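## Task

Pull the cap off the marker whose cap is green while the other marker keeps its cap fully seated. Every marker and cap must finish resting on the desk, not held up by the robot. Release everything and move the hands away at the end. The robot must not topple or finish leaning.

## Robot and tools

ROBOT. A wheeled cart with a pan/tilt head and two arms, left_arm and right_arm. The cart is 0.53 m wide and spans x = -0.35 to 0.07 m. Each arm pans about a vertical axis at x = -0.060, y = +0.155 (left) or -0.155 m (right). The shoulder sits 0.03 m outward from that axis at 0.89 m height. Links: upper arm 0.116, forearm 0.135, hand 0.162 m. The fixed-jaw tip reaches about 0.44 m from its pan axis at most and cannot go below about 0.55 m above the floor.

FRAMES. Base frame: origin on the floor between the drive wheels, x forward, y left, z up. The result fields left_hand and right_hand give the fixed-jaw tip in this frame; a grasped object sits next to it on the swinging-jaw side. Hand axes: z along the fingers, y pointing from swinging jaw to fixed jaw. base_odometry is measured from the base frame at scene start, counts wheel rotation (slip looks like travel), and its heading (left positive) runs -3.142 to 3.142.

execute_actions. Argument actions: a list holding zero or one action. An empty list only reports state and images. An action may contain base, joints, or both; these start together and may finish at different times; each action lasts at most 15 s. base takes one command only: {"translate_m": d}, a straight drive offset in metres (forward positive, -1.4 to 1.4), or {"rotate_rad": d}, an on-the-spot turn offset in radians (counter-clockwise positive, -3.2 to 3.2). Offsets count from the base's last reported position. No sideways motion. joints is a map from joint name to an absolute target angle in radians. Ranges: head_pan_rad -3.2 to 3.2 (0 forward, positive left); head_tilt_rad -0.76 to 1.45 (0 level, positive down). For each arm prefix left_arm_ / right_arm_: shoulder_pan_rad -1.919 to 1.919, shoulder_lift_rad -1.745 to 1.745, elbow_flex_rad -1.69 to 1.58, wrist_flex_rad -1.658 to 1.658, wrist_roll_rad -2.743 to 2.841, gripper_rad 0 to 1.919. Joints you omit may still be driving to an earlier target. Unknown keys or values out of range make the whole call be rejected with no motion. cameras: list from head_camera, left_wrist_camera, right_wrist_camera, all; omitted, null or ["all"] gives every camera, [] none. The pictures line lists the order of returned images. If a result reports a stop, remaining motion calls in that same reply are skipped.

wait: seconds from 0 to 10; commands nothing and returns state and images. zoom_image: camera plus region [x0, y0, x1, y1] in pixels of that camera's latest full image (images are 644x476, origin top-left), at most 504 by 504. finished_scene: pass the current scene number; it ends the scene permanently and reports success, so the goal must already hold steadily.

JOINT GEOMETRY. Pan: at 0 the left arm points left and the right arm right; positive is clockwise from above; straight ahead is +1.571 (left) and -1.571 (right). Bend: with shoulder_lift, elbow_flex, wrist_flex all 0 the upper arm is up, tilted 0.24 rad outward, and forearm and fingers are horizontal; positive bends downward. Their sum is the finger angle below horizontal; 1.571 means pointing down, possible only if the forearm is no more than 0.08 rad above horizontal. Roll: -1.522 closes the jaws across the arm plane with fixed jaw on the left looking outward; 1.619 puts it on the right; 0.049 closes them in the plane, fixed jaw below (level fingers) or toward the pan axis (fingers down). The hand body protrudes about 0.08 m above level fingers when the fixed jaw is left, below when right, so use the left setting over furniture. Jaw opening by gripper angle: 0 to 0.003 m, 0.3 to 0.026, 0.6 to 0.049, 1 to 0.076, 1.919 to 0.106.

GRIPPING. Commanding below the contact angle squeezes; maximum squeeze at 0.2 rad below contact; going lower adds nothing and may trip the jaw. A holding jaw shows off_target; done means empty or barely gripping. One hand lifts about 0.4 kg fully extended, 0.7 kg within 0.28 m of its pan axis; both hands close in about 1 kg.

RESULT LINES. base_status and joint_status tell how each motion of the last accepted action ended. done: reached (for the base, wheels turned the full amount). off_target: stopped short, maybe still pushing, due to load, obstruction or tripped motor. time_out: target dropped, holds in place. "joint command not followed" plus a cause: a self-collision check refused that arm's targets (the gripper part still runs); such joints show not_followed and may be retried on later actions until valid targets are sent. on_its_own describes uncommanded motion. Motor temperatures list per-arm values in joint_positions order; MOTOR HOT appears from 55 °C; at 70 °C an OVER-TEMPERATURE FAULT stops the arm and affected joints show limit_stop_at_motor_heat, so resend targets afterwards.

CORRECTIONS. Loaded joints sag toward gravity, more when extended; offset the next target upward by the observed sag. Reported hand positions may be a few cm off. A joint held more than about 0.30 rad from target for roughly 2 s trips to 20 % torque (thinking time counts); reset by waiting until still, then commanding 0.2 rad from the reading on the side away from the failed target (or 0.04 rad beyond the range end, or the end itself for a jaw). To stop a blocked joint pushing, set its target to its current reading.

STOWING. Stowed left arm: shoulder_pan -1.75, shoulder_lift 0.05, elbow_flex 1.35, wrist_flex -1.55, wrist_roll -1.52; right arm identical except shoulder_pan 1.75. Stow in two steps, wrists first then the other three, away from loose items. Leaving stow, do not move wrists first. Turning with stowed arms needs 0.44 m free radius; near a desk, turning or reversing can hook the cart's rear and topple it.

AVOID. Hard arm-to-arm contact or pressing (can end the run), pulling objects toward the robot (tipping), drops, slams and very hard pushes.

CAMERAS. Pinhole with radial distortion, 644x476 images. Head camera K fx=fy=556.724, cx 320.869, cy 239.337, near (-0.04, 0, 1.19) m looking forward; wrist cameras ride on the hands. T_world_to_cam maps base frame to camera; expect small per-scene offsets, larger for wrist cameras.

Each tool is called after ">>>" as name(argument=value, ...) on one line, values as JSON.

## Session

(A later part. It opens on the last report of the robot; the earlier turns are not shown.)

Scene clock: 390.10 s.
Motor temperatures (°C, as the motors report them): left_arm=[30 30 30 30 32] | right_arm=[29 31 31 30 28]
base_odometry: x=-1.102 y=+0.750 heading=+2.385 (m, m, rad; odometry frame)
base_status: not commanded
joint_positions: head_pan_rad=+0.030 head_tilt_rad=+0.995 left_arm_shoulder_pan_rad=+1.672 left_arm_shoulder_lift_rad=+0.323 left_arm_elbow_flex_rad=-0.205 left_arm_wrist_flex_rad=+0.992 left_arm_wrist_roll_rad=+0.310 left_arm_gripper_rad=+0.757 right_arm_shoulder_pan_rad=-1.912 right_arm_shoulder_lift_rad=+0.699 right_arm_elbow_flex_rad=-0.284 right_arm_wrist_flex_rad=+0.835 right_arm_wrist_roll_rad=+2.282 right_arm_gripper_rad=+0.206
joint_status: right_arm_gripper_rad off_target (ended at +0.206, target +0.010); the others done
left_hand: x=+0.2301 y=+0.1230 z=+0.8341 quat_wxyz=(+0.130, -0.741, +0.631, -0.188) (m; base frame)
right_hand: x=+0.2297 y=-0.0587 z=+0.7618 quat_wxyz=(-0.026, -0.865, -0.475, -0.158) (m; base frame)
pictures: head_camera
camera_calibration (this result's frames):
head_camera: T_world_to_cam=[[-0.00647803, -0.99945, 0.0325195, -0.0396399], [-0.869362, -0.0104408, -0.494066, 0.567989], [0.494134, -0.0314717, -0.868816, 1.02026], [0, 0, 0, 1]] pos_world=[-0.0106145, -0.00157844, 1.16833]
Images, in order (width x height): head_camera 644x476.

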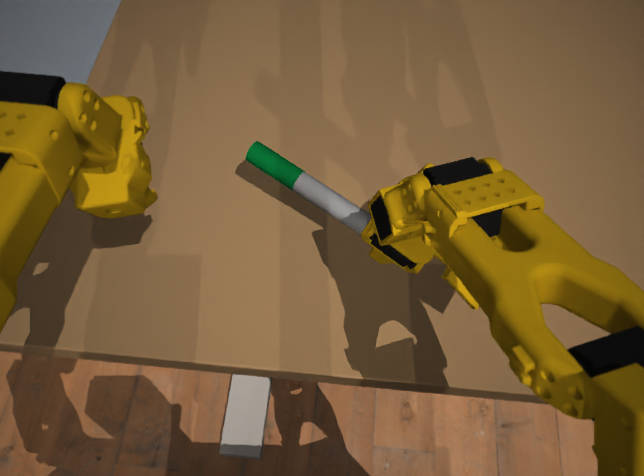

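>>> execute_actions(actions=[{"joints": {"right_arm_shoulder_pan_rad": -1.925, "right_arm_shoulder_lift_rad": 0.615, "right_arm_wrist_roll_rad": 2.775, "right_arm_gripper_rad": 0.01, "left_arm_shoulder_pan_rad": 1.94, "left_arm_shoulder_lift_rad": 0.41, "left_arm_elbow_flex_rad": -0.435, "left_arm_wrist_flex_rad": 1.10, "left_arm_wrist_roll_rad": 0.328}}], cameras=["head_camera", "left_wrist_camera"])

Scene clock: 414.03 s.
Motor temperatures (°C, as the motors report them): left_arm=[30 30 30 30 32] | right_arm=[29 31 31 30 28]
base_odometry: x=-1.102 y=+0.750 heading=+2.385 (m, m, rad; odometry frame)
base_status: not commanded
joint_positions: head_pan_rad=+0.030 head_tilt_rad=+0.995 left_arm_shoulder_pan_rad=+1.932 left_arm_shoulder_lift_rad=+0.428 left_arm_elbow_flex_rad=-0.398 left_arm_wrist_flex_rad=+1.094 left_arm_wrist_roll_rad=+0.318 left_arm_gripper_rad=+0.757 right_arm_shoulder_pan_rad=-1.917 right_arm_shoulder_lift_rad=+0.682 right_arm_elbow_flex_rad=-0.284 right_arm_wrist_flex_rad=+0.835 right_arm_wrist_roll_rad=+2.767 right_arm_gripper_rad=+0.206
joint_status: right_arm_gripper_rad off_target (ended at +0.206, target +0.010); the others done
left_hand: x=+0.2200 y=+0.0467 z=+0.8378 quat_wxyz=(+0.100, -0.657, +0.720, -0.198) (m; base frame)
right_hand: x=+0.2323 y=-0.0530 z=+0.7672 quat_wxyz=(-0.066, -0.723, -0.670, -0.155) (m; base frame)
pictures: head_camera, left_wrist_camera
camera_calibration (this result's frames):
head_camera: T_world_to_cam=[[-0.00647831, -0.99945, 0.0325195, -0.0396399], [-0.869362, -0.0104405, -0.494066, 0.567989], [0.494134, -0.0314719, -0.868816, 1.02026], [0, 0, 0, 1]] pos_world=[-0.0106145, -0.00157845, 1.16833]
left_wrist_camera: T_world_to_cam=[[0.90604, -0.0170941, 0.422847, -0.552458], [-0.291183, -0.75024, 0.593593, -0.376573], [0.307089, -0.660945, -0.684725, 0.607554], [0, 0, 0, 1]] pos_world=[0.204323, 0.109596, 0.873143]
Images, in order (width x height): head_camera 644x476, left_wrist_camera 644x476.

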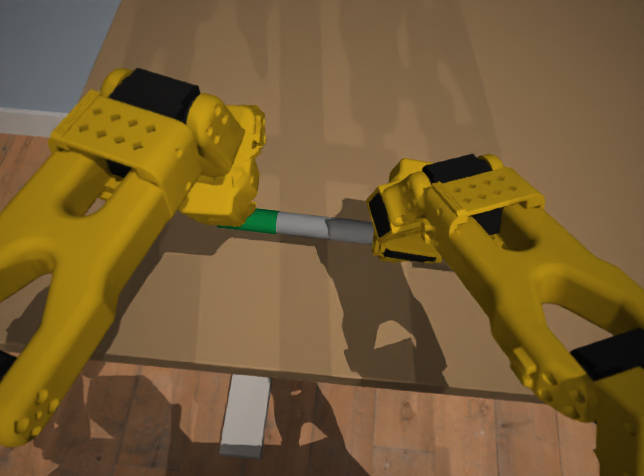

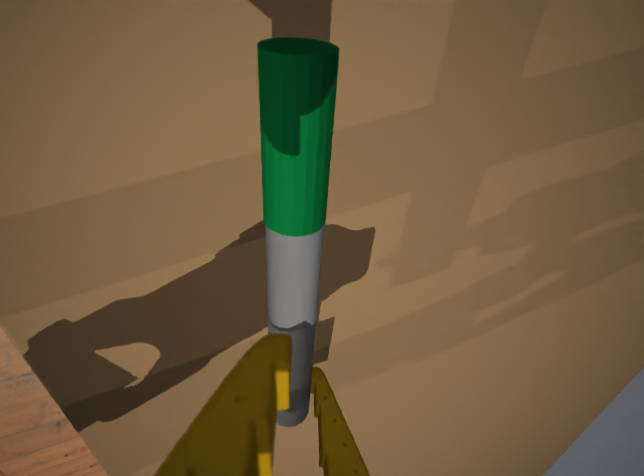

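>>> zoom_image(camera="left_wrist_camera", region=[200, 20, 420, 260])

>>> zoom_image(camera="left_wrist_camera", region=[200, 220, 420, 460])

Region (200, 20, 420, 260) of left_wrist_camera's 644x476 image, scaled by 2.100; it fills the left 462 columns of this view, and the rest is white.

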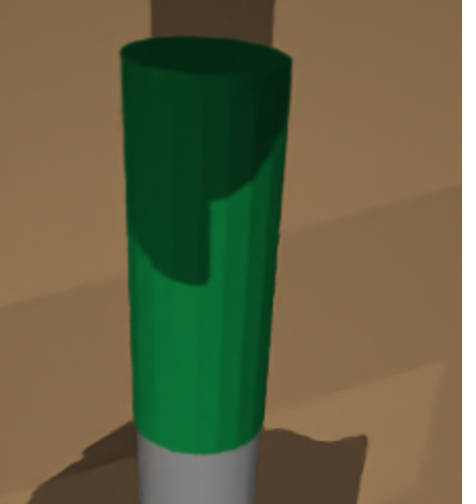

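Region (200, 220, 420, 460) of left_wrist_camera's 644x476 image, scaled by 2.100; it fills the left 462 columns of this view, and the rest is white.

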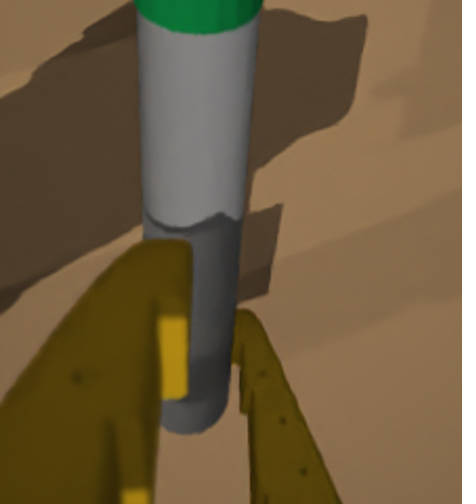

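>>> execute_actions(actions=[{"joints": {"left_arm_shoulder_pan_rad": 1.901, "left_arm_shoulder_lift_rad": 0.428, "left_arm_elbow_flex_rad": -0.12, "left_arm_wrist_flex_rad": 0.788, "left_arm_wrist_roll_rad": 0.282}}], cameras=["head_camera", "left_wrist_camera"])

Scene clock: 459.33 s.
Motor temperatures (°C, as the motors report them): left_arm=[30 30 31 30 32] | right_arm=[29 31 31 30 28]
base_odometry: x=-1.102 y=+0.750 heading=+2.385 (m, m, rad; odometry frame)
base_status: not commanded
joint_positions: head_pan_rad=+0.030 head_tilt_rad=+0.995 left_arm_shoulder_pan_rad=+1.909 left_arm_shoulder_lift_rad=+0.448 left_arm_elbow_flex_rad=-0.117 left_arm_wrist_flex_rad=+0.801 left_arm_wrist_roll_rad=+0.292 left_arm_gripper_rad=+0.757 right_arm_shoulder_pan_rad=-1.917 right_arm_shoulder_lift_rad=+0.682 right_arm_elbow_flex_rad=-0.284 right_arm_wrist_flex_rad=+0.835 right_arm_wrist_roll_rad=+2.767 right_arm_gripper_rad=+0.206
joint_status: all done
left_hand: x=+0.2176 y=+0.0550 z=+0.7959 quat_wxyz=(+0.103, -0.657, +0.722, -0.192) (m; base frame)
right_hand: x=+0.2323 y=-0.0530 z=+0.7672 quat_wxyz=(-0.066, -0.723, -0.670, -0.155) (m; base frame)
pictures: head_camera, left_wrist_camera
camera_calibration (this result's frames):
head_camera: T_world_to_cam=[[-0.00647827, -0.99945, 0.0325195, -0.0396399], [-0.869362, -0.0104405, -0.494066, 0.567989], [0.494134, -0.0314719, -0.868816, 1.02026], [0, 0, 0, 1]] pos_world=[-0.0106145, -0.00157845, 1.16833]
left_wrist_camera: T_world_to_cam=[[0.907453, -0.023123, 0.419518, -0.529761], [-0.289607, -0.757815, 0.584675, -0.338894], [0.304397, -0.65206, -0.694378, 0.592825], [0, 0, 0, 1]] pos_world=[0.202133, 0.117489, 0.832031]
Images, in order (width x height): head_camera 644x476, left_wrist_camera 644x476.

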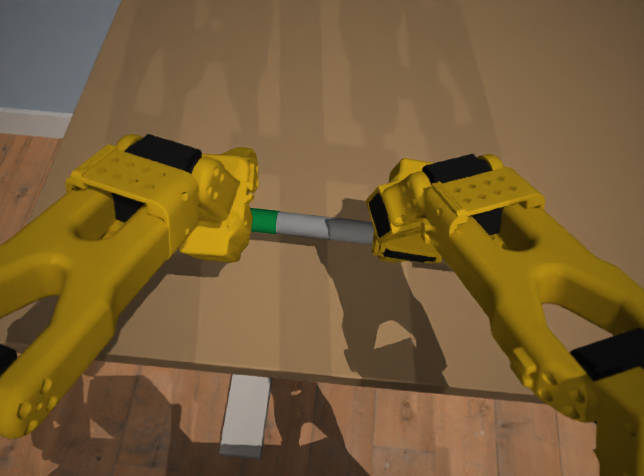

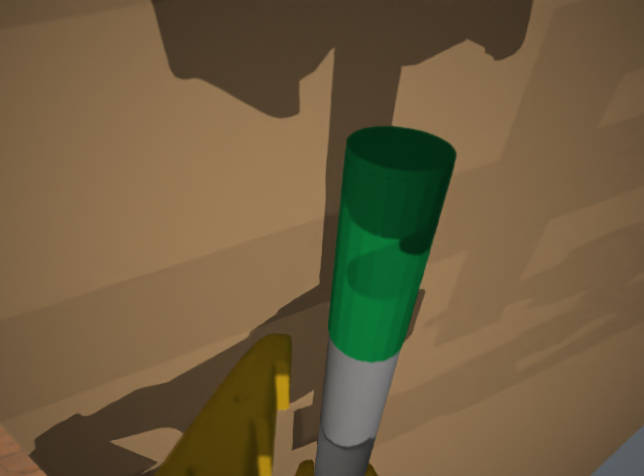

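>>> zoom_image(camera="left_wrist_camera", region=[250, 110, 500, 400])

Region (250, 110, 500, 400) of left_wrist_camera's 644x476 image, scaled by 1.738; it fills the left 434 columns of this view, and the rest is white.

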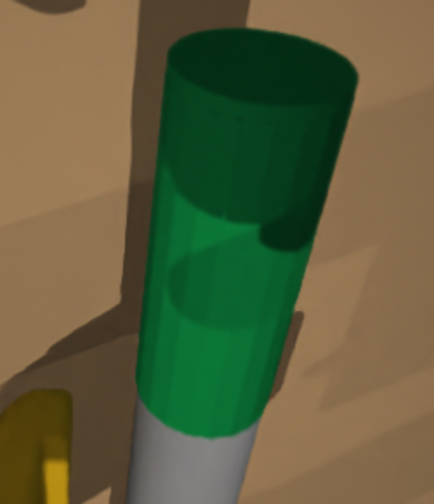

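>>> execute_actions(actions=[{"joints": {"left_arm_shoulder_lift_rad": 0.562, "left_arm_elbow_flex_rad": -0.12, "left_arm_wrist_flex_rad": 0.69}}], cameras=["head_camera", "left_wrist_camera"])

Scene clock: 518.70 s.
Motor temperatures (°C, as the motors report them): left_arm=[30 30 31 30 32] | right_arm=[29 32 32 30 28]
base_odometry: x=-1.102 y=+0.750 heading=+2.385 (m, m, rad; odometry frame)
base_status: not commanded
joint_positions: head_pan_rad=+0.030 head_tilt_rad=+0.995 left_arm_shoulder_pan_rad=+1.909 left_arm_shoulder_lift_rad=+0.583 left_arm_elbow_flex_rad=-0.117 left_arm_wrist_flex_rad=+0.704 left_arm_wrist_roll_rad=+0.292 left_arm_gripper_rad=+0.757 right_arm_shoulder_pan_rad=-1.917 right_arm_shoulder_lift_rad=+0.682 right_arm_elbow_flex_rad=-0.284 right_arm_wrist_flex_rad=+0.835 right_arm_wrist_roll_rad=+2.767 right_arm_gripper_rad=+0.206
joint_status: all done
left_hand: x=+0.2169 y=+0.0553 z=+0.7658 quat_wxyz=(+0.095, -0.659, +0.725, -0.175) (m; base frame)
right_hand: x=+0.2323 y=-0.0530 z=+0.7672 quat_wxyz=(-0.066, -0.723, -0.670, -0.155) (m; base frame)
pictures: head_camera, left_wrist_camera
camera_calibration (this result's frames):
head_camera: T_world_to_cam=[[-0.00647837, -0.99945, 0.0325195, -0.0396399], [-0.869362, -0.0104405, -0.494066, 0.567989], [0.494134, -0.0314719, -0.868816, 1.02026], [0, 0, 0, 1]] pos_world=[-0.0106145, -0.00157845, 1.16833]
left_wrist_camera: T_world_to_cam=[[0.922029, -0.0282428, 0.386089, -0.49373], [-0.268442, -0.765249, 0.585093, -0.325834], [0.27893, -0.643115, -0.713163, 0.591771], [0, 0, 0, 1]] pos_world=[0.202704, 0.117289, 0.803296]
Images, in order (width x height): head_camera 644x476, left_wrist_camera 644x476.

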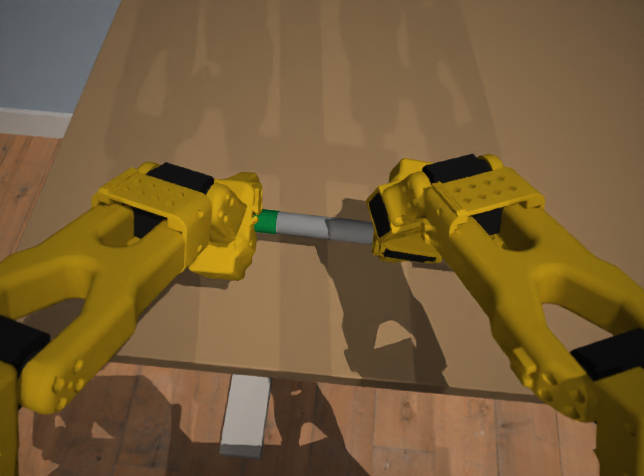

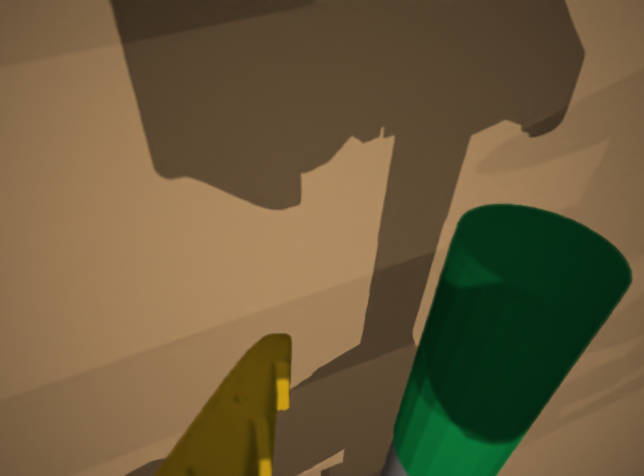

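>>> execute_actions(actions=[{"joints": {"left_arm_wrist_flex_rad": 0.592}}], cameras=["left_wrist_camera"])

Scene clock: 530.53 s.
Motor temperatures (°C, as the motors report them): left_arm=[30 30 31 30 32] | right_arm=[29 32 32 30 28]
base_odometry: x=-1.102 y=+0.750 heading=+2.385 (m, m, rad; odometry frame)
base_status: not commanded
joint_positions: head_pan_rad=+0.030 head_tilt_rad=+0.995 left_arm_shoulder_pan_rad=+1.909 left_arm_shoulder_lift_rad=+0.583 left_arm_elbow_flex_rad=-0.117 left_arm_wrist_flex_rad=+0.606 left_arm_wrist_roll_rad=+0.292 left_arm_gripper_rad=+0.757 right_arm_shoulder_pan_rad=-1.917 right_arm_shoulder_lift_rad=+0.682 right_arm_elbow_flex_rad=-0.284 right_arm_wrist_flex_rad=+0.835 right_arm_wrist_roll_rad=+2.767 right_arm_gripper_rad=+0.206
joint_status: all done
left_hand: x=+0.2306 y=+0.0505 z=+0.7720 quat_wxyz=(+0.117, -0.652, +0.717, -0.217) (m; base frame)
right_hand: x=+0.2323 y=-0.0530 z=+0.7672 quat_wxyz=(-0.066, -0.723, -0.670, -0.155) (m; base frame)
pictures: left_wrist_camera
camera_calibration (this result's frames):
left_wrist_camera: T_world_to_cam=[[0.882329, -0.0142986, 0.470416, -0.565523], [-0.322551, -0.746243, 0.582307, -0.315787], [0.342718, -0.66552, -0.663044, 0.536999], [0, 0, 0, 1]] pos_world=[0.213081, 0.113644, 0.80597]
Images, in order (width x height): left_wrist_camera 644x476.

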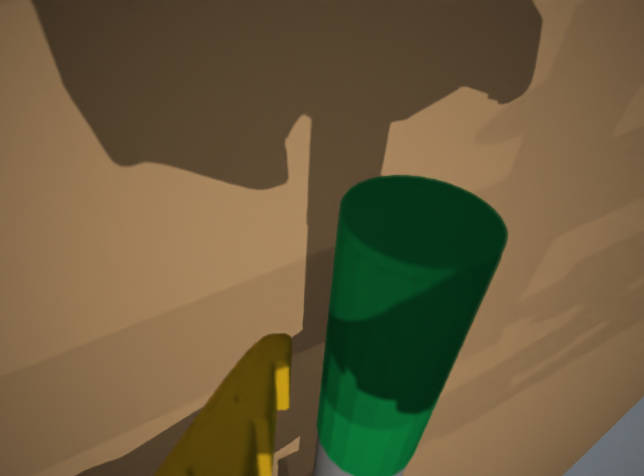

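>>> execute_actions(actions=[{"joints": {"left_arm_wrist_flex_rad": 0.578, "left_arm_gripper_rad": 0.03}}], cameras=["head_camera", "left_wrist_camera"])

Scene clock: 535.23 s.
Motor temperatures (°C, as the motors report them): left_arm=[30 30 31 30 32] | right_arm=[29 32 32 30 28]
base_odometry: x=-1.102 y=+0.750 heading=+2.385 (m, m, rad; odometry frame)
base_status: not commanded
joint_positions: head_pan_rad=+0.030 head_tilt_rad=+0.995 left_arm_shoulder_pan_rad=+1.907 left_arm_shoulder_lift_rad=+0.583 left_arm_elbow_flex_rad=-0.117 left_arm_wrist_flex_rad=+0.587 left_arm_wrist_roll_rad=+0.292 left_arm_gripper_rad=+0.216 right_arm_shoulder_pan_rad=-1.920 right_arm_shoulder_lift_rad=+0.682 right_arm_elbow_flex_rad=-0.284 right_arm_wrist_flex_rad=+0.838 right_arm_wrist_roll_rad=+2.770 right_arm_gripper_rad=+0.206
joint_status: left_arm_gripper_rad off_target (ended at +0.216, target +0.030); the others done
left_hand: x=+0.2332 y=+0.0501 z=+0.7733 quat_wxyz=(+0.122, -0.651, +0.715, -0.225) (m; base frame)
right_hand: x=+0.2315 y=-0.0522 z=+0.7670 quat_wxyz=(-0.065, -0.722, -0.672, -0.153) (m; base frame)
pictures: head_camera, left_wrist_camera
camera_calibration (this result's frames):
head_camera: T_world_to_cam=[[-0.00647843, -0.99945, 0.0325195, -0.0396399], [-0.869362, -0.0104404, -0.494066, 0.567989], [0.494134, -0.0314719, -0.868816, 1.02026], [0, 0, 0, 1]] pos_world=[-0.0106145, -0.00157846, 1.16833]
left_wrist_camera: T_world_to_cam=[[0.874042, -0.0100413, 0.485746, -0.578632], [-0.331515, -0.743204, 0.581159, -0.313188], [0.355173, -0.66899, -0.65292, 0.526115], [0, 0, 0, 1]] pos_world=[0.21506, 0.113393, 0.806591]
Images, in order (width x height): head_camera 644x476, left_wrist_camera 644x476.

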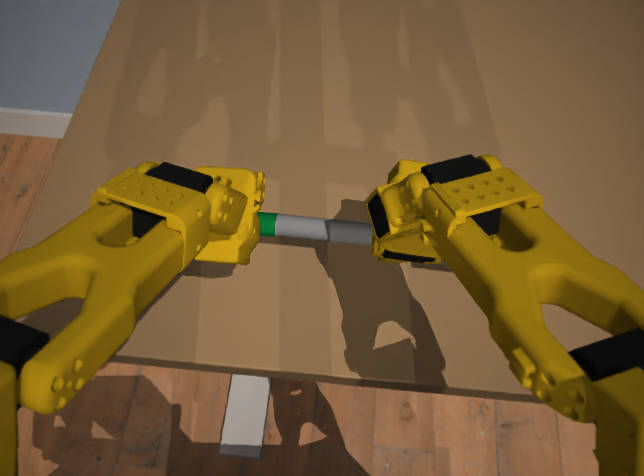

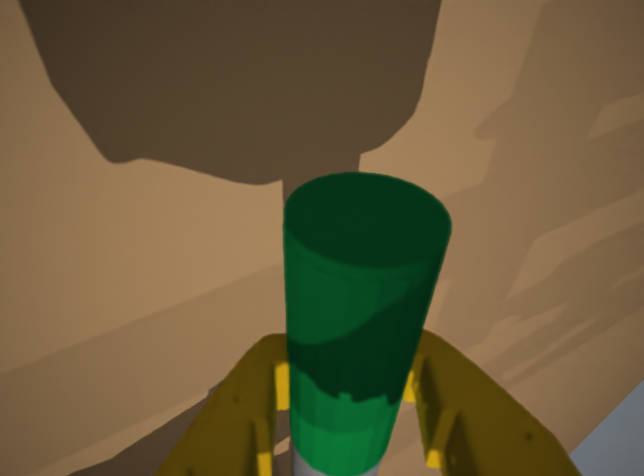

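>>> execute_actions(actions=[{"joints": {"left_arm_shoulder_pan_rad": 1.79, "right_arm_shoulder_pan_rad": -1.85, "left_arm_gripper_rad": 0.015, "right_arm_gripper_rad": 0.005}}], cameras=["head_camera", "left_wrist_camera"])

Scene clock: 539.67 s.
Motor temperatures (°C, as the motors report them): left_arm=[30 30 31 30 32] | right_arm=[29 32 32 30 28]
base_odometry: x=-1.102 y=+0.750 heading=+2.385 (m, m, rad; odometry frame)
base_status: not commanded
joint_positions: head_pan_rad=+0.030 head_tilt_rad=+0.995 left_arm_shoulder_pan_rad=+1.798 left_arm_shoulder_lift_rad=+0.583 left_arm_elbow_flex_rad=-0.117 left_arm_wrist_flex_rad=+0.584 left_arm_wrist_roll_rad=+0.292 left_arm_gripper_rad=+0.216 right_arm_shoulder_pan_rad=-1.857 right_arm_shoulder_lift_rad=+0.681 right_arm_elbow_flex_rad=-0.294 right_arm_wrist_flex_rad=+0.838 right_arm_wrist_roll_rad=+2.771 right_arm_gripper_rad=+0.206
joint_status: left_arm_gripper_rad off_target (ended at +0.216, target +0.015); right_arm_gripper_rad off_target (ended at +0.206, target +0.005); the others done
left_hand: x=+0.2433 y=+0.0825 z=+0.7735 quat_wxyz=(+0.135, -0.689, +0.678, -0.219) (m; base frame)
right_hand: x=+0.2393 y=-0.0702 z=+0.7692 quat_wxyz=(-0.072, -0.741, -0.649, -0.156) (m; base frame)
pictures: head_camera, left_wrist_camera
camera_calibration (this result's frames):
head_camera: T_world_to_cam=[[-0.00647824, -0.99945, 0.0325195, -0.0396399], [-0.869362, -0.0104406, -0.494066, 0.567989], [0.494134, -0.0314718, -0.868816, 1.02026], [0, 0, 0, 1]] pos_world=[-0.0106145, -0.00157845, 1.16833]
left_wrist_camera: T_world_to_cam=[[0.868499, 0.0853611, 0.488285, -0.595723], [-0.250504, -0.774433, 0.580949, -0.302869], [0.427735, -0.626871, -0.651211, 0.521896], [0, 0, 0, 1]] pos_world=[0.218282, 0.143462, 0.806699]
Images, in order (width x height): head_camera 644x476, left_wrist_camera 644x476.

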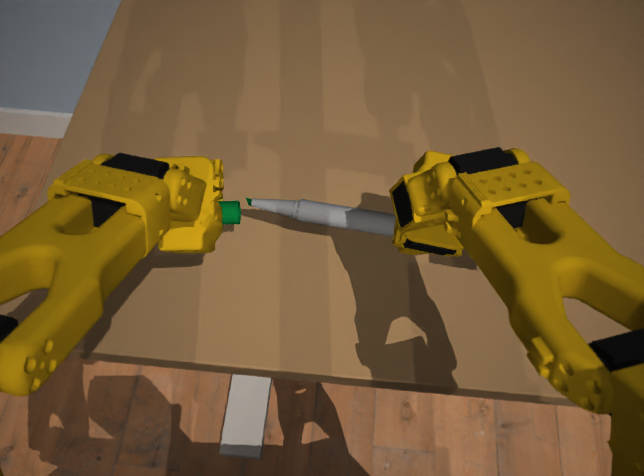

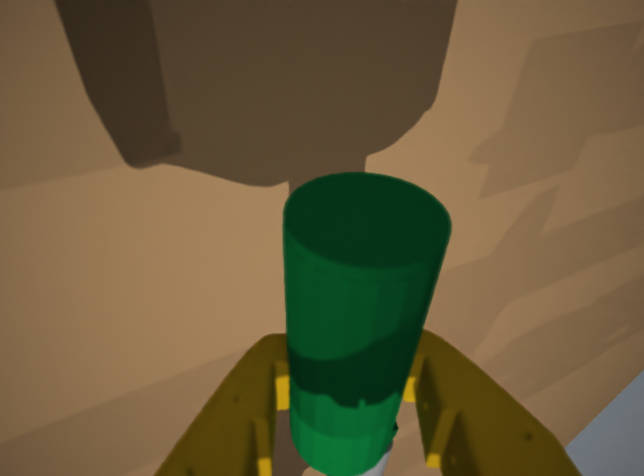

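>>> execute_actions(actions=[{"joints": {"left_arm_shoulder_pan_rad": 1.722, "left_arm_shoulder_lift_rad": 0.672, "left_arm_wrist_roll_rad": 0.182, "left_arm_gripper_rad": 0.02, "right_arm_shoulder_pan_rad": -1.783, "right_arm_shoulder_lift_rad": 0.80, "right_arm_wrist_flex_rad": 0.737, "right_arm_gripper_rad": 0.01}}], cameras=["all"])

Scene clock: 578.73 s.
Motor temperatures (°C, as the motors report them): left_arm=[30 30 30 30 32] | right_arm=[29 33 32 30 28]
base_odometry: x=-1.102 y=+0.750 heading=+2.385 (m, m, rad; odometry frame)
base_status: not commanded
joint_positions: head_pan_rad=+0.030 head_tilt_rad=+0.995 left_arm_shoulder_pan_rad=+1.731 left_arm_shoulder_lift_rad=+0.694 left_arm_elbow_flex_rad=-0.117 left_arm_wrist_flex_rad=+0.584 left_arm_wrist_roll_rad=+0.192 left_arm_gripper_rad=+0.216 right_arm_shoulder_pan_rad=-1.790 right_arm_shoulder_lift_rad=+0.823 right_arm_elbow_flex_rad=-0.294 right_arm_wrist_flex_rad=+0.746 right_arm_wrist_roll_rad=+2.771 right_arm_gripper_rad=+0.206
joint_status: left_arm_gripper_rad off_target (ended at +0.216, target +0.020); right_arm_gripper_rad off_target (ended at +0.206, target +0.010); the others done
left_hand: x=+0.2327 y=+0.1063 z=+0.7432 quat_wxyz=(+0.121, -0.687, +0.698, -0.164) (m; base frame)
right_hand: x=+0.2381 y=-0.0920 z=+0.7348 quat_wxyz=(-0.066, -0.766, -0.626, -0.131) (m; base frame)
pictures: head_camera, left_wrist_camera, right_wrist_camera
camera_calibration (this result's frames):
head_camera: T_world_to_cam=[[-0.00647828, -0.99945, 0.0325195, -0.0396399], [-0.869362, -0.0104405, -0.494066, 0.567989], [0.494134, -0.0314719, -0.868816, 1.02026], [0, 0, 0, 1]] pos_world=[-0.0106145, -0.00157845, 1.16833]
left_wrist_camera: T_world_to_cam=[[0.914309, 0.0368866, 0.403333, -0.516067], [-0.211166, -0.806366, 0.552434, -0.25404], [0.345611, -0.590266, -0.729478, 0.594976], [0, 0, 0, 1]] pos_world=[0.21257, 0.165381, 0.782509]
right_wrist_camera: T_world_to_cam=[[-0.939189, 0.233884, -0.251441, 0.426678], [0.0183392, 0.765325, 0.643383, -0.38825], [0.342911, 0.599647, -0.723074, 0.570406], [0, 0, 0, 1]] pos_world=[0.212253, -0.144697, 0.769524]
Images, in order (width x height): head_camera 644x476, left_wrist_camera 644x476, right_wrist_camera 644x476.

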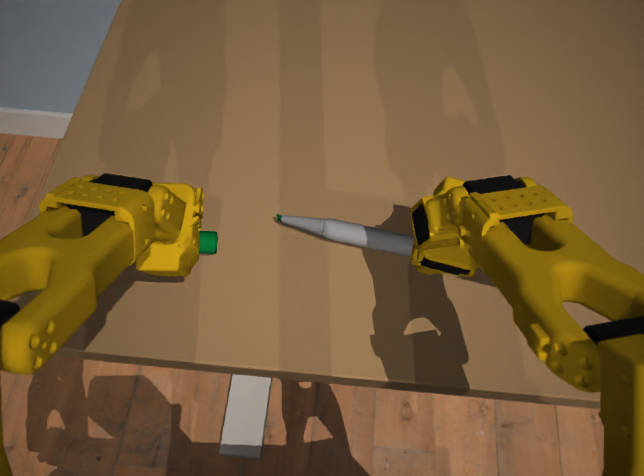

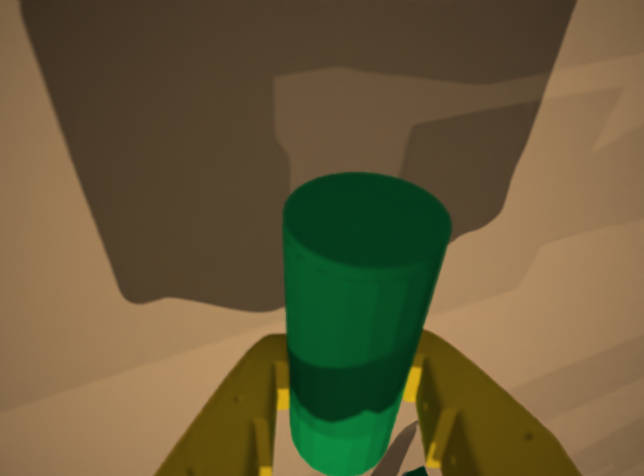

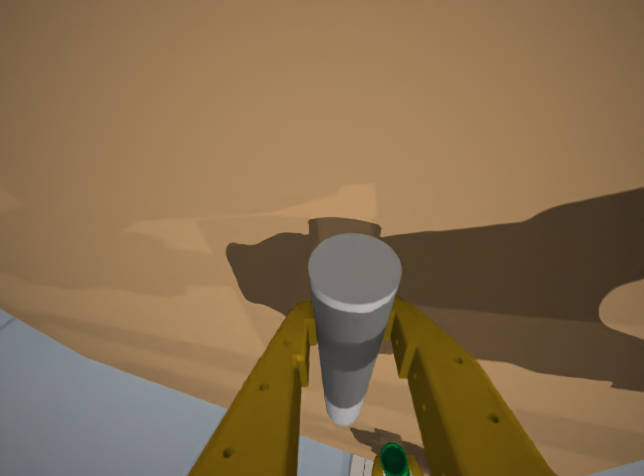

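>>> execute_actions(actions=[{"joints": {"left_arm_shoulder_lift_rad": 0.705, "right_arm_shoulder_lift_rad": 0.824}}], cameras=["left_wrist_camera", "right_wrist_camera"])

Scene clock: 581.60 s.
Motor temperatures (°C, as the motors report them): left_arm=[30 30 30 30 32] | right_arm=[29 33 32 30 28]
base_odometry: x=-1.102 y=+0.750 heading=+2.385 (m, m, rad; odometry frame)
base_status: not commanded
joint_positions: head_pan_rad=+0.030 head_tilt_rad=+0.995 left_arm_shoulder_pan_rad=+1.731 left_arm_shoulder_lift_rad=+0.720 left_arm_elbow_flex_rad=-0.117 left_arm_wrist_flex_rad=+0.584 left_arm_wrist_roll_rad=+0.192 left_arm_gripper_rad=+0.216 right_arm_shoulder_pan_rad=-1.790 right_arm_shoulder_lift_rad=+0.842 right_arm_elbow_flex_rad=-0.294 right_arm_wrist_flex_rad=+0.745 right_arm_wrist_roll_rad=+2.771 right_arm_gripper_rad=+0.206
joint_status: all done
left_hand: x=+0.2287 y=+0.1069 z=+0.7363 quat_wxyz=(+0.113, -0.688, +0.700, -0.154) (m; base frame)
right_hand: x=+0.2354 y=-0.0926 z=+0.7299 quat_wxyz=(-0.062, -0.767, -0.627, -0.124) (m; base frame)
pictures: left_wrist_camera, right_wrist_camera
camera_calibration (this result's frames):
left_wrist_camera: T_world_to_cam=[[0.924391, 0.0352612, 0.379813, -0.494493], [-0.196918, -0.808663, 0.554336, -0.254967], [0.326687, -0.587215, -0.740577, 0.603872], [0, 0, 0, 1]] pos_world=[0.20962, 0.165857, 0.776366]
right_wrist_camera: T_world_to_cam=[[-0.94321, 0.232989, -0.236794, 0.413233], [0.0289104, 0.767676, 0.640185, -0.384502], [0.330937, 0.596983, -0.730816, 0.57633], [0, 0, 0, 1]] pos_world=[0.210152, -0.145165, 0.765194]
Images, in order (width x height): left_wrist_camera 644x476, right_wrist_camera 644x476.

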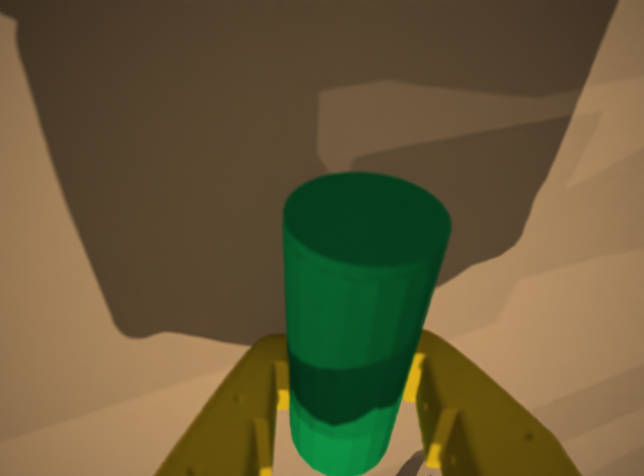

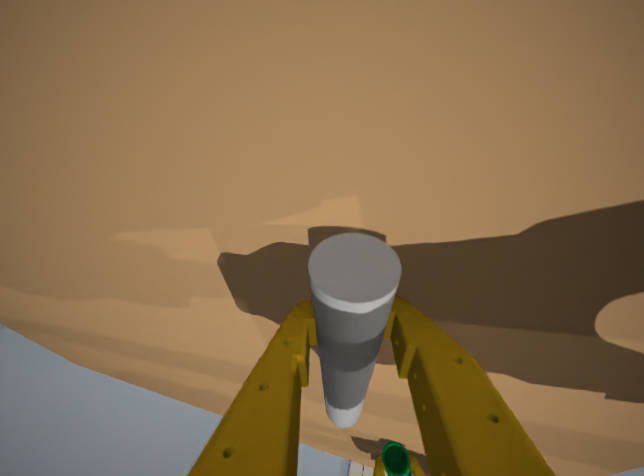

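>>> execute_actions(actions=[{"joints": {"left_arm_shoulder_lift_rad": 0.718, "right_arm_shoulder_lift_rad": 0.836}}], cameras=["head_camera"])

Scene clock: 585.83 s.
Motor temperatures (°C, as the motors report them): left_arm=[30 30 30 30 32] | right_arm=[29 33 32 30 28]
base_odometry: x=-1.102 y=+0.750 heading=+2.385 (m, m, rad; odometry frame)
base_status: not commanded
joint_positions: head_pan_rad=+0.030 head_tilt_rad=+0.995 left_arm_shoulder_pan_rad=+1.731 left_arm_shoulder_lift_rad=+0.721 left_arm_elbow_flex_rad=-0.117 left_arm_wrist_flex_rad=+0.584 left_arm_wrist_roll_rad=+0.192 left_arm_gripper_rad=+0.216 right_arm_shoulder_pan_rad=-1.790 right_arm_shoulder_lift_rad=+0.846 right_arm_elbow_flex_rad=-0.294 right_arm_wrist_flex_rad=+0.745 right_arm_wrist_roll_rad=+2.771 right_arm_gripper_rad=+0.206
joint_status: all done
left_hand: x=+0.2285 y=+0.1069 z=+0.7359 quat_wxyz=(+0.113, -0.688, +0.700, -0.153) (m; base frame)
right_hand: x=+0.2346 y=-0.0927 z=+0.7286 quat_wxyz=(-0.061, -0.767, -0.627, -0.122) (m; base frame)
pictures: head_camera
camera_calibration (this result's frames):
head_camera: T_world_to_cam=[[-0.00647832, -0.99945, 0.0325195, -0.0396399], [-0.869362, -0.0104405, -0.494066, 0.567989], [0.494134, -0.0314719, -0.868816, 1.02026], [0, 0, 0, 1]] pos_world=[-0.0106145, -0.00157845, 1.16833]
Images, in order (width x height): head_camera 644x476.

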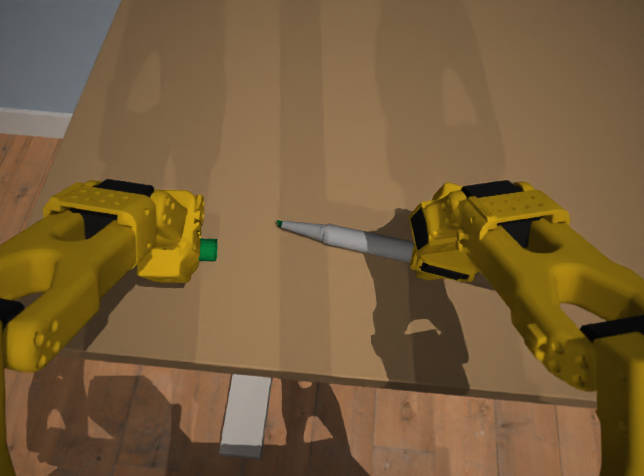

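>>> execute_actions(actions=[{"joints": {"left_arm_shoulder_lift_rad": 0.702, "right_arm_shoulder_lift_rad": 0.826, "left_arm_gripper_rad": 0.5, "right_arm_gripper_rad": 0.5}}], cameras=["all"])

Scene clock: 590.87 s.
Motor temperatures (°C, as the motors report them): left_arm=[30 30 30 30 32] | right_arm=[29 33 32 30 28]
base_odometry: x=-1.102 y=+0.750 heading=+2.385 (m, m, rad; odometry frame)
base_status: not commanded
joint_positions: head_pan_rad=+0.030 head_tilt_rad=+0.995 left_arm_shoulder_pan_rad=+1.731 left_arm_shoulder_lift_rad=+0.723 left_arm_elbow_flex_rad=-0.117 left_arm_wrist_flex_rad=+0.584 left_arm_wrist_roll_rad=+0.192 left_arm_gripper_rad=+0.491 right_arm_shoulder_pan_rad=-1.785 right_arm_shoulder_lift_rad=+0.842 right_arm_elbow_flex_rad=-0.315 right_arm_wrist_flex_rad=+0.739 right_arm_wrist_roll_rad=+2.771 right_arm_gripper_rad=+0.487
joint_status: all done
left_hand: x=+0.2282 y=+0.1070 z=+0.7355 quat_wxyz=(+0.112, -0.689, +0.700, -0.153) (m; base frame)
right_hand: x=+0.2411 y=-0.0927 z=+0.7339 quat_wxyz=(-0.069, -0.767, -0.624, -0.136) (m; base frame)
pictures: head_camera, left_wrist_camera, right_wrist_camera
camera_calibration (this result's frames):
head_camera: T_world_to_cam=[[-0.00647817, -0.99945, 0.0325195, -0.0396399], [-0.869362, -0.0104406, -0.494066, 0.567989], [0.494134, -0.0314718, -0.868816, 1.02026], [0, 0, 0, 1]] pos_world=[-0.0106145, -0.00157845, 1.16833]
left_wrist_camera: T_world_to_cam=[[0.925537, 0.0350764, 0.377028, -0.491941], [-0.195239, -0.808933, 0.554535, -0.255054], [0.324442, -0.586853, -0.74185, 0.604888], [0, 0, 0, 1]] pos_world=[0.209263, 0.165914, 0.775648]
right_wrist_camera: T_world_to_cam=[[-0.935416, 0.238788, -0.260726, 0.435851], [0.0151002, 0.763761, 0.645323, -0.387906], [0.353227, 0.599708, -0.71804, 0.562972], [0, 0, 0, 1]] pos_world=[0.214702, -0.145427, 0.768198]
Images, in order (width x height): head_camera 644x476, left_wrist_camera 644x476, right_wrist_camera 644x476.

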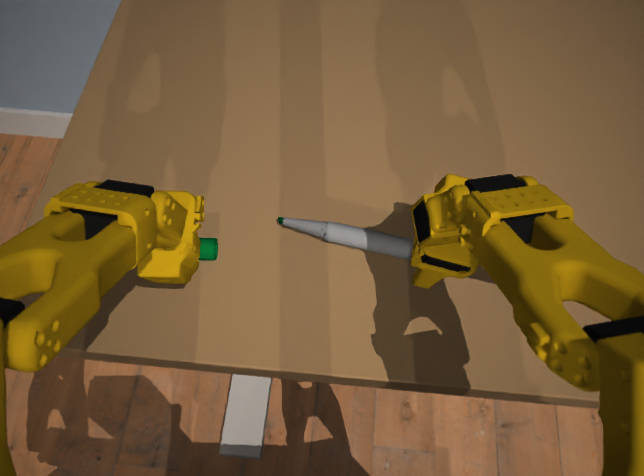

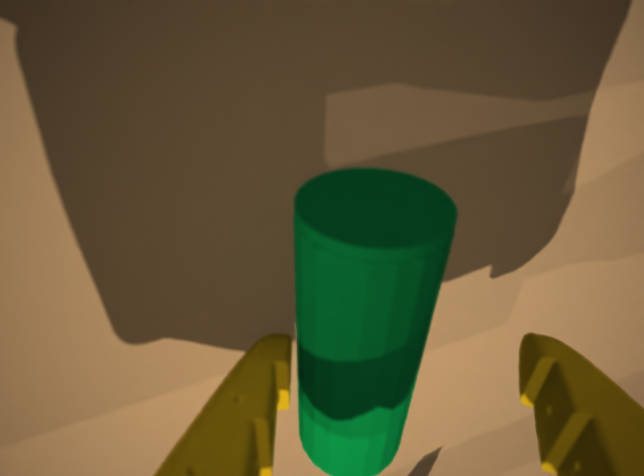

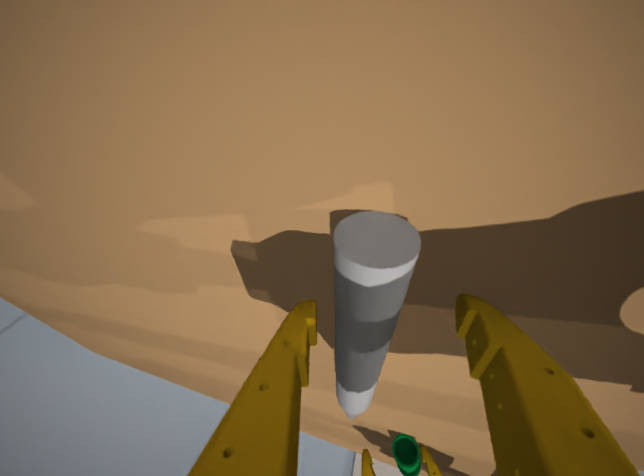

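>>> execute_actions(actions=[{"joints": {"left_arm_shoulder_lift_rad": 0.47, "left_arm_wrist_flex_rad": 0.79, "left_arm_gripper_rad": 0.9, "right_arm_shoulder_lift_rad": 0.59, "right_arm_wrist_flex_rad": 0.945, "right_arm_gripper_rad": 0.9}}], cameras=["head_camera"])

Scene clock: 618.23 s.
Motor temperatures (°C, as the motors report them): left_arm=[30 30 30 30 32] | right_arm=[29 33 32 30 28]
base_odometry: x=-1.102 y=+0.750 heading=+2.385 (m, m, rad; odometry frame)
base_status: not commanded
joint_positions: head_pan_rad=+0.030 head_tilt_rad=+0.995 left_arm_shoulder_pan_rad=+1.731 left_arm_shoulder_lift_rad=+0.527 left_arm_elbow_flex_rad=-0.117 left_arm_wrist_flex_rad=+0.782 left_arm_wrist_roll_rad=+0.192 left_arm_gripper_rad=+0.892 right_arm_shoulder_pan_rad=-1.785 right_arm_shoulder_lift_rad=+0.652 right_arm_elbow_flex_rad=-0.315 right_arm_wrist_flex_rad=+0.940 right_arm_wrist_roll_rad=+2.771 right_arm_gripper_rad=+0.893
joint_status: all done
left_hand: x=+0.2253 y=+0.1074 z=+0.7764 quat_wxyz=(+0.112, -0.689, +0.700, -0.152) (m; base frame)
right_hand: x=+0.2373 y=-0.0936 z=+0.7754 quat_wxyz=(-0.066, -0.767, -0.624, -0.131) (m; base frame)
pictures: head_camera
camera_calibration (this result's frames):
head_camera: T_world_to_cam=[[-0.00647816, -0.99945, 0.0325195, -0.0396399], [-0.869362, -0.0104406, -0.494066, 0.567989], [0.494134, -0.0314718, -0.868816, 1.02026], [0, 0, 0, 1]] pos_world=[-0.0106145, -0.00157845, 1.16833]
Images, in order (width x height): head_camera 644x476.

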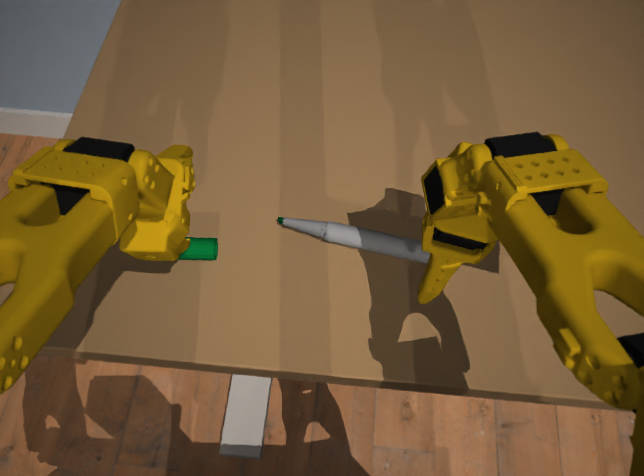

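>>> execute_actions(actions=[{"base": {"translate_m": -0.42}, "joints": {"left_arm_shoulder_lift_rad": 0.25, "left_arm_wrist_flex_rad": 0.95, "left_arm_shoulder_pan_rad": 1.55, "right_arm_shoulder_lift_rad": 0.30, "right_arm_wrist_flex_rad": 1.10, "right_arm_shoulder_pan_rad": -1.45, "head_tilt_rad": 0.62, "head_pan_rad": -0.25}}], cameras=["head_camera"])

Scene clock: 628.00 s.
Motor temperatures (°C, as the motors report them): left_arm=[30 30 30 30 32] | right_arm=[29 33 32 30 28]
base_odometry: x=-0.797 y=+0.462 heading=+2.382 (m, m, rad; odometry frame)
base_status: done
joint_positions: head_pan_rad=-0.240 head_tilt_rad=+0.634 left_arm_shoulder_pan_rad=+1.559 left_arm_shoulder_lift_rad=+0.304 left_arm_elbow_flex_rad=-0.117 left_arm_wrist_flex_rad=+0.943 left_arm_wrist_roll_rad=+0.192 left_arm_gripper_rad=+0.892 right_arm_shoulder_pan_rad=-1.457 right_arm_shoulder_lift_rad=+0.355 right_arm_elbow_flex_rad=-0.315 right_arm_wrist_flex_rad=+1.096 right_arm_wrist_roll_rad=+2.771 right_arm_gripper_rad=+0.893
joint_status: all done
left_hand: x=+0.2258 y=+0.1569 z=+0.8246 quat_wxyz=(+0.144, -0.741, +0.634, -0.164) (m; base frame)
right_hand: x=+0.2427 y=-0.1929 z=+0.8470 quat_wxyz=(-0.127, -0.848, -0.484, -0.174) (m; base frame)
pictures: head_camera
camera_calibration (this result's frames):
head_camera: T_world_to_cam=[[-0.281735, -0.959332, 0.0175526, -0.0353501], [-0.616609, 0.167008, -0.769352, 0.896722], [0.735132, -0.227577, -0.638584, 0.766591], [0, 0, 0, 1]] pos_world=[-0.0205785, -0.00921422, 1.18005]
Images, in order (width x height): head_camera 644x476.

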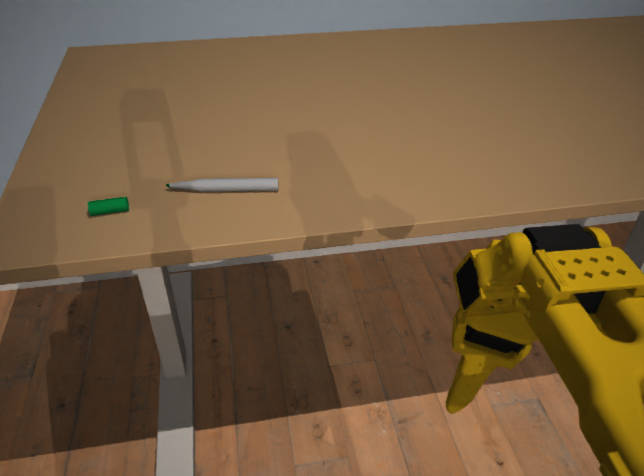

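>>> finished_scene(scene=2)

The scene is finished: the task was done.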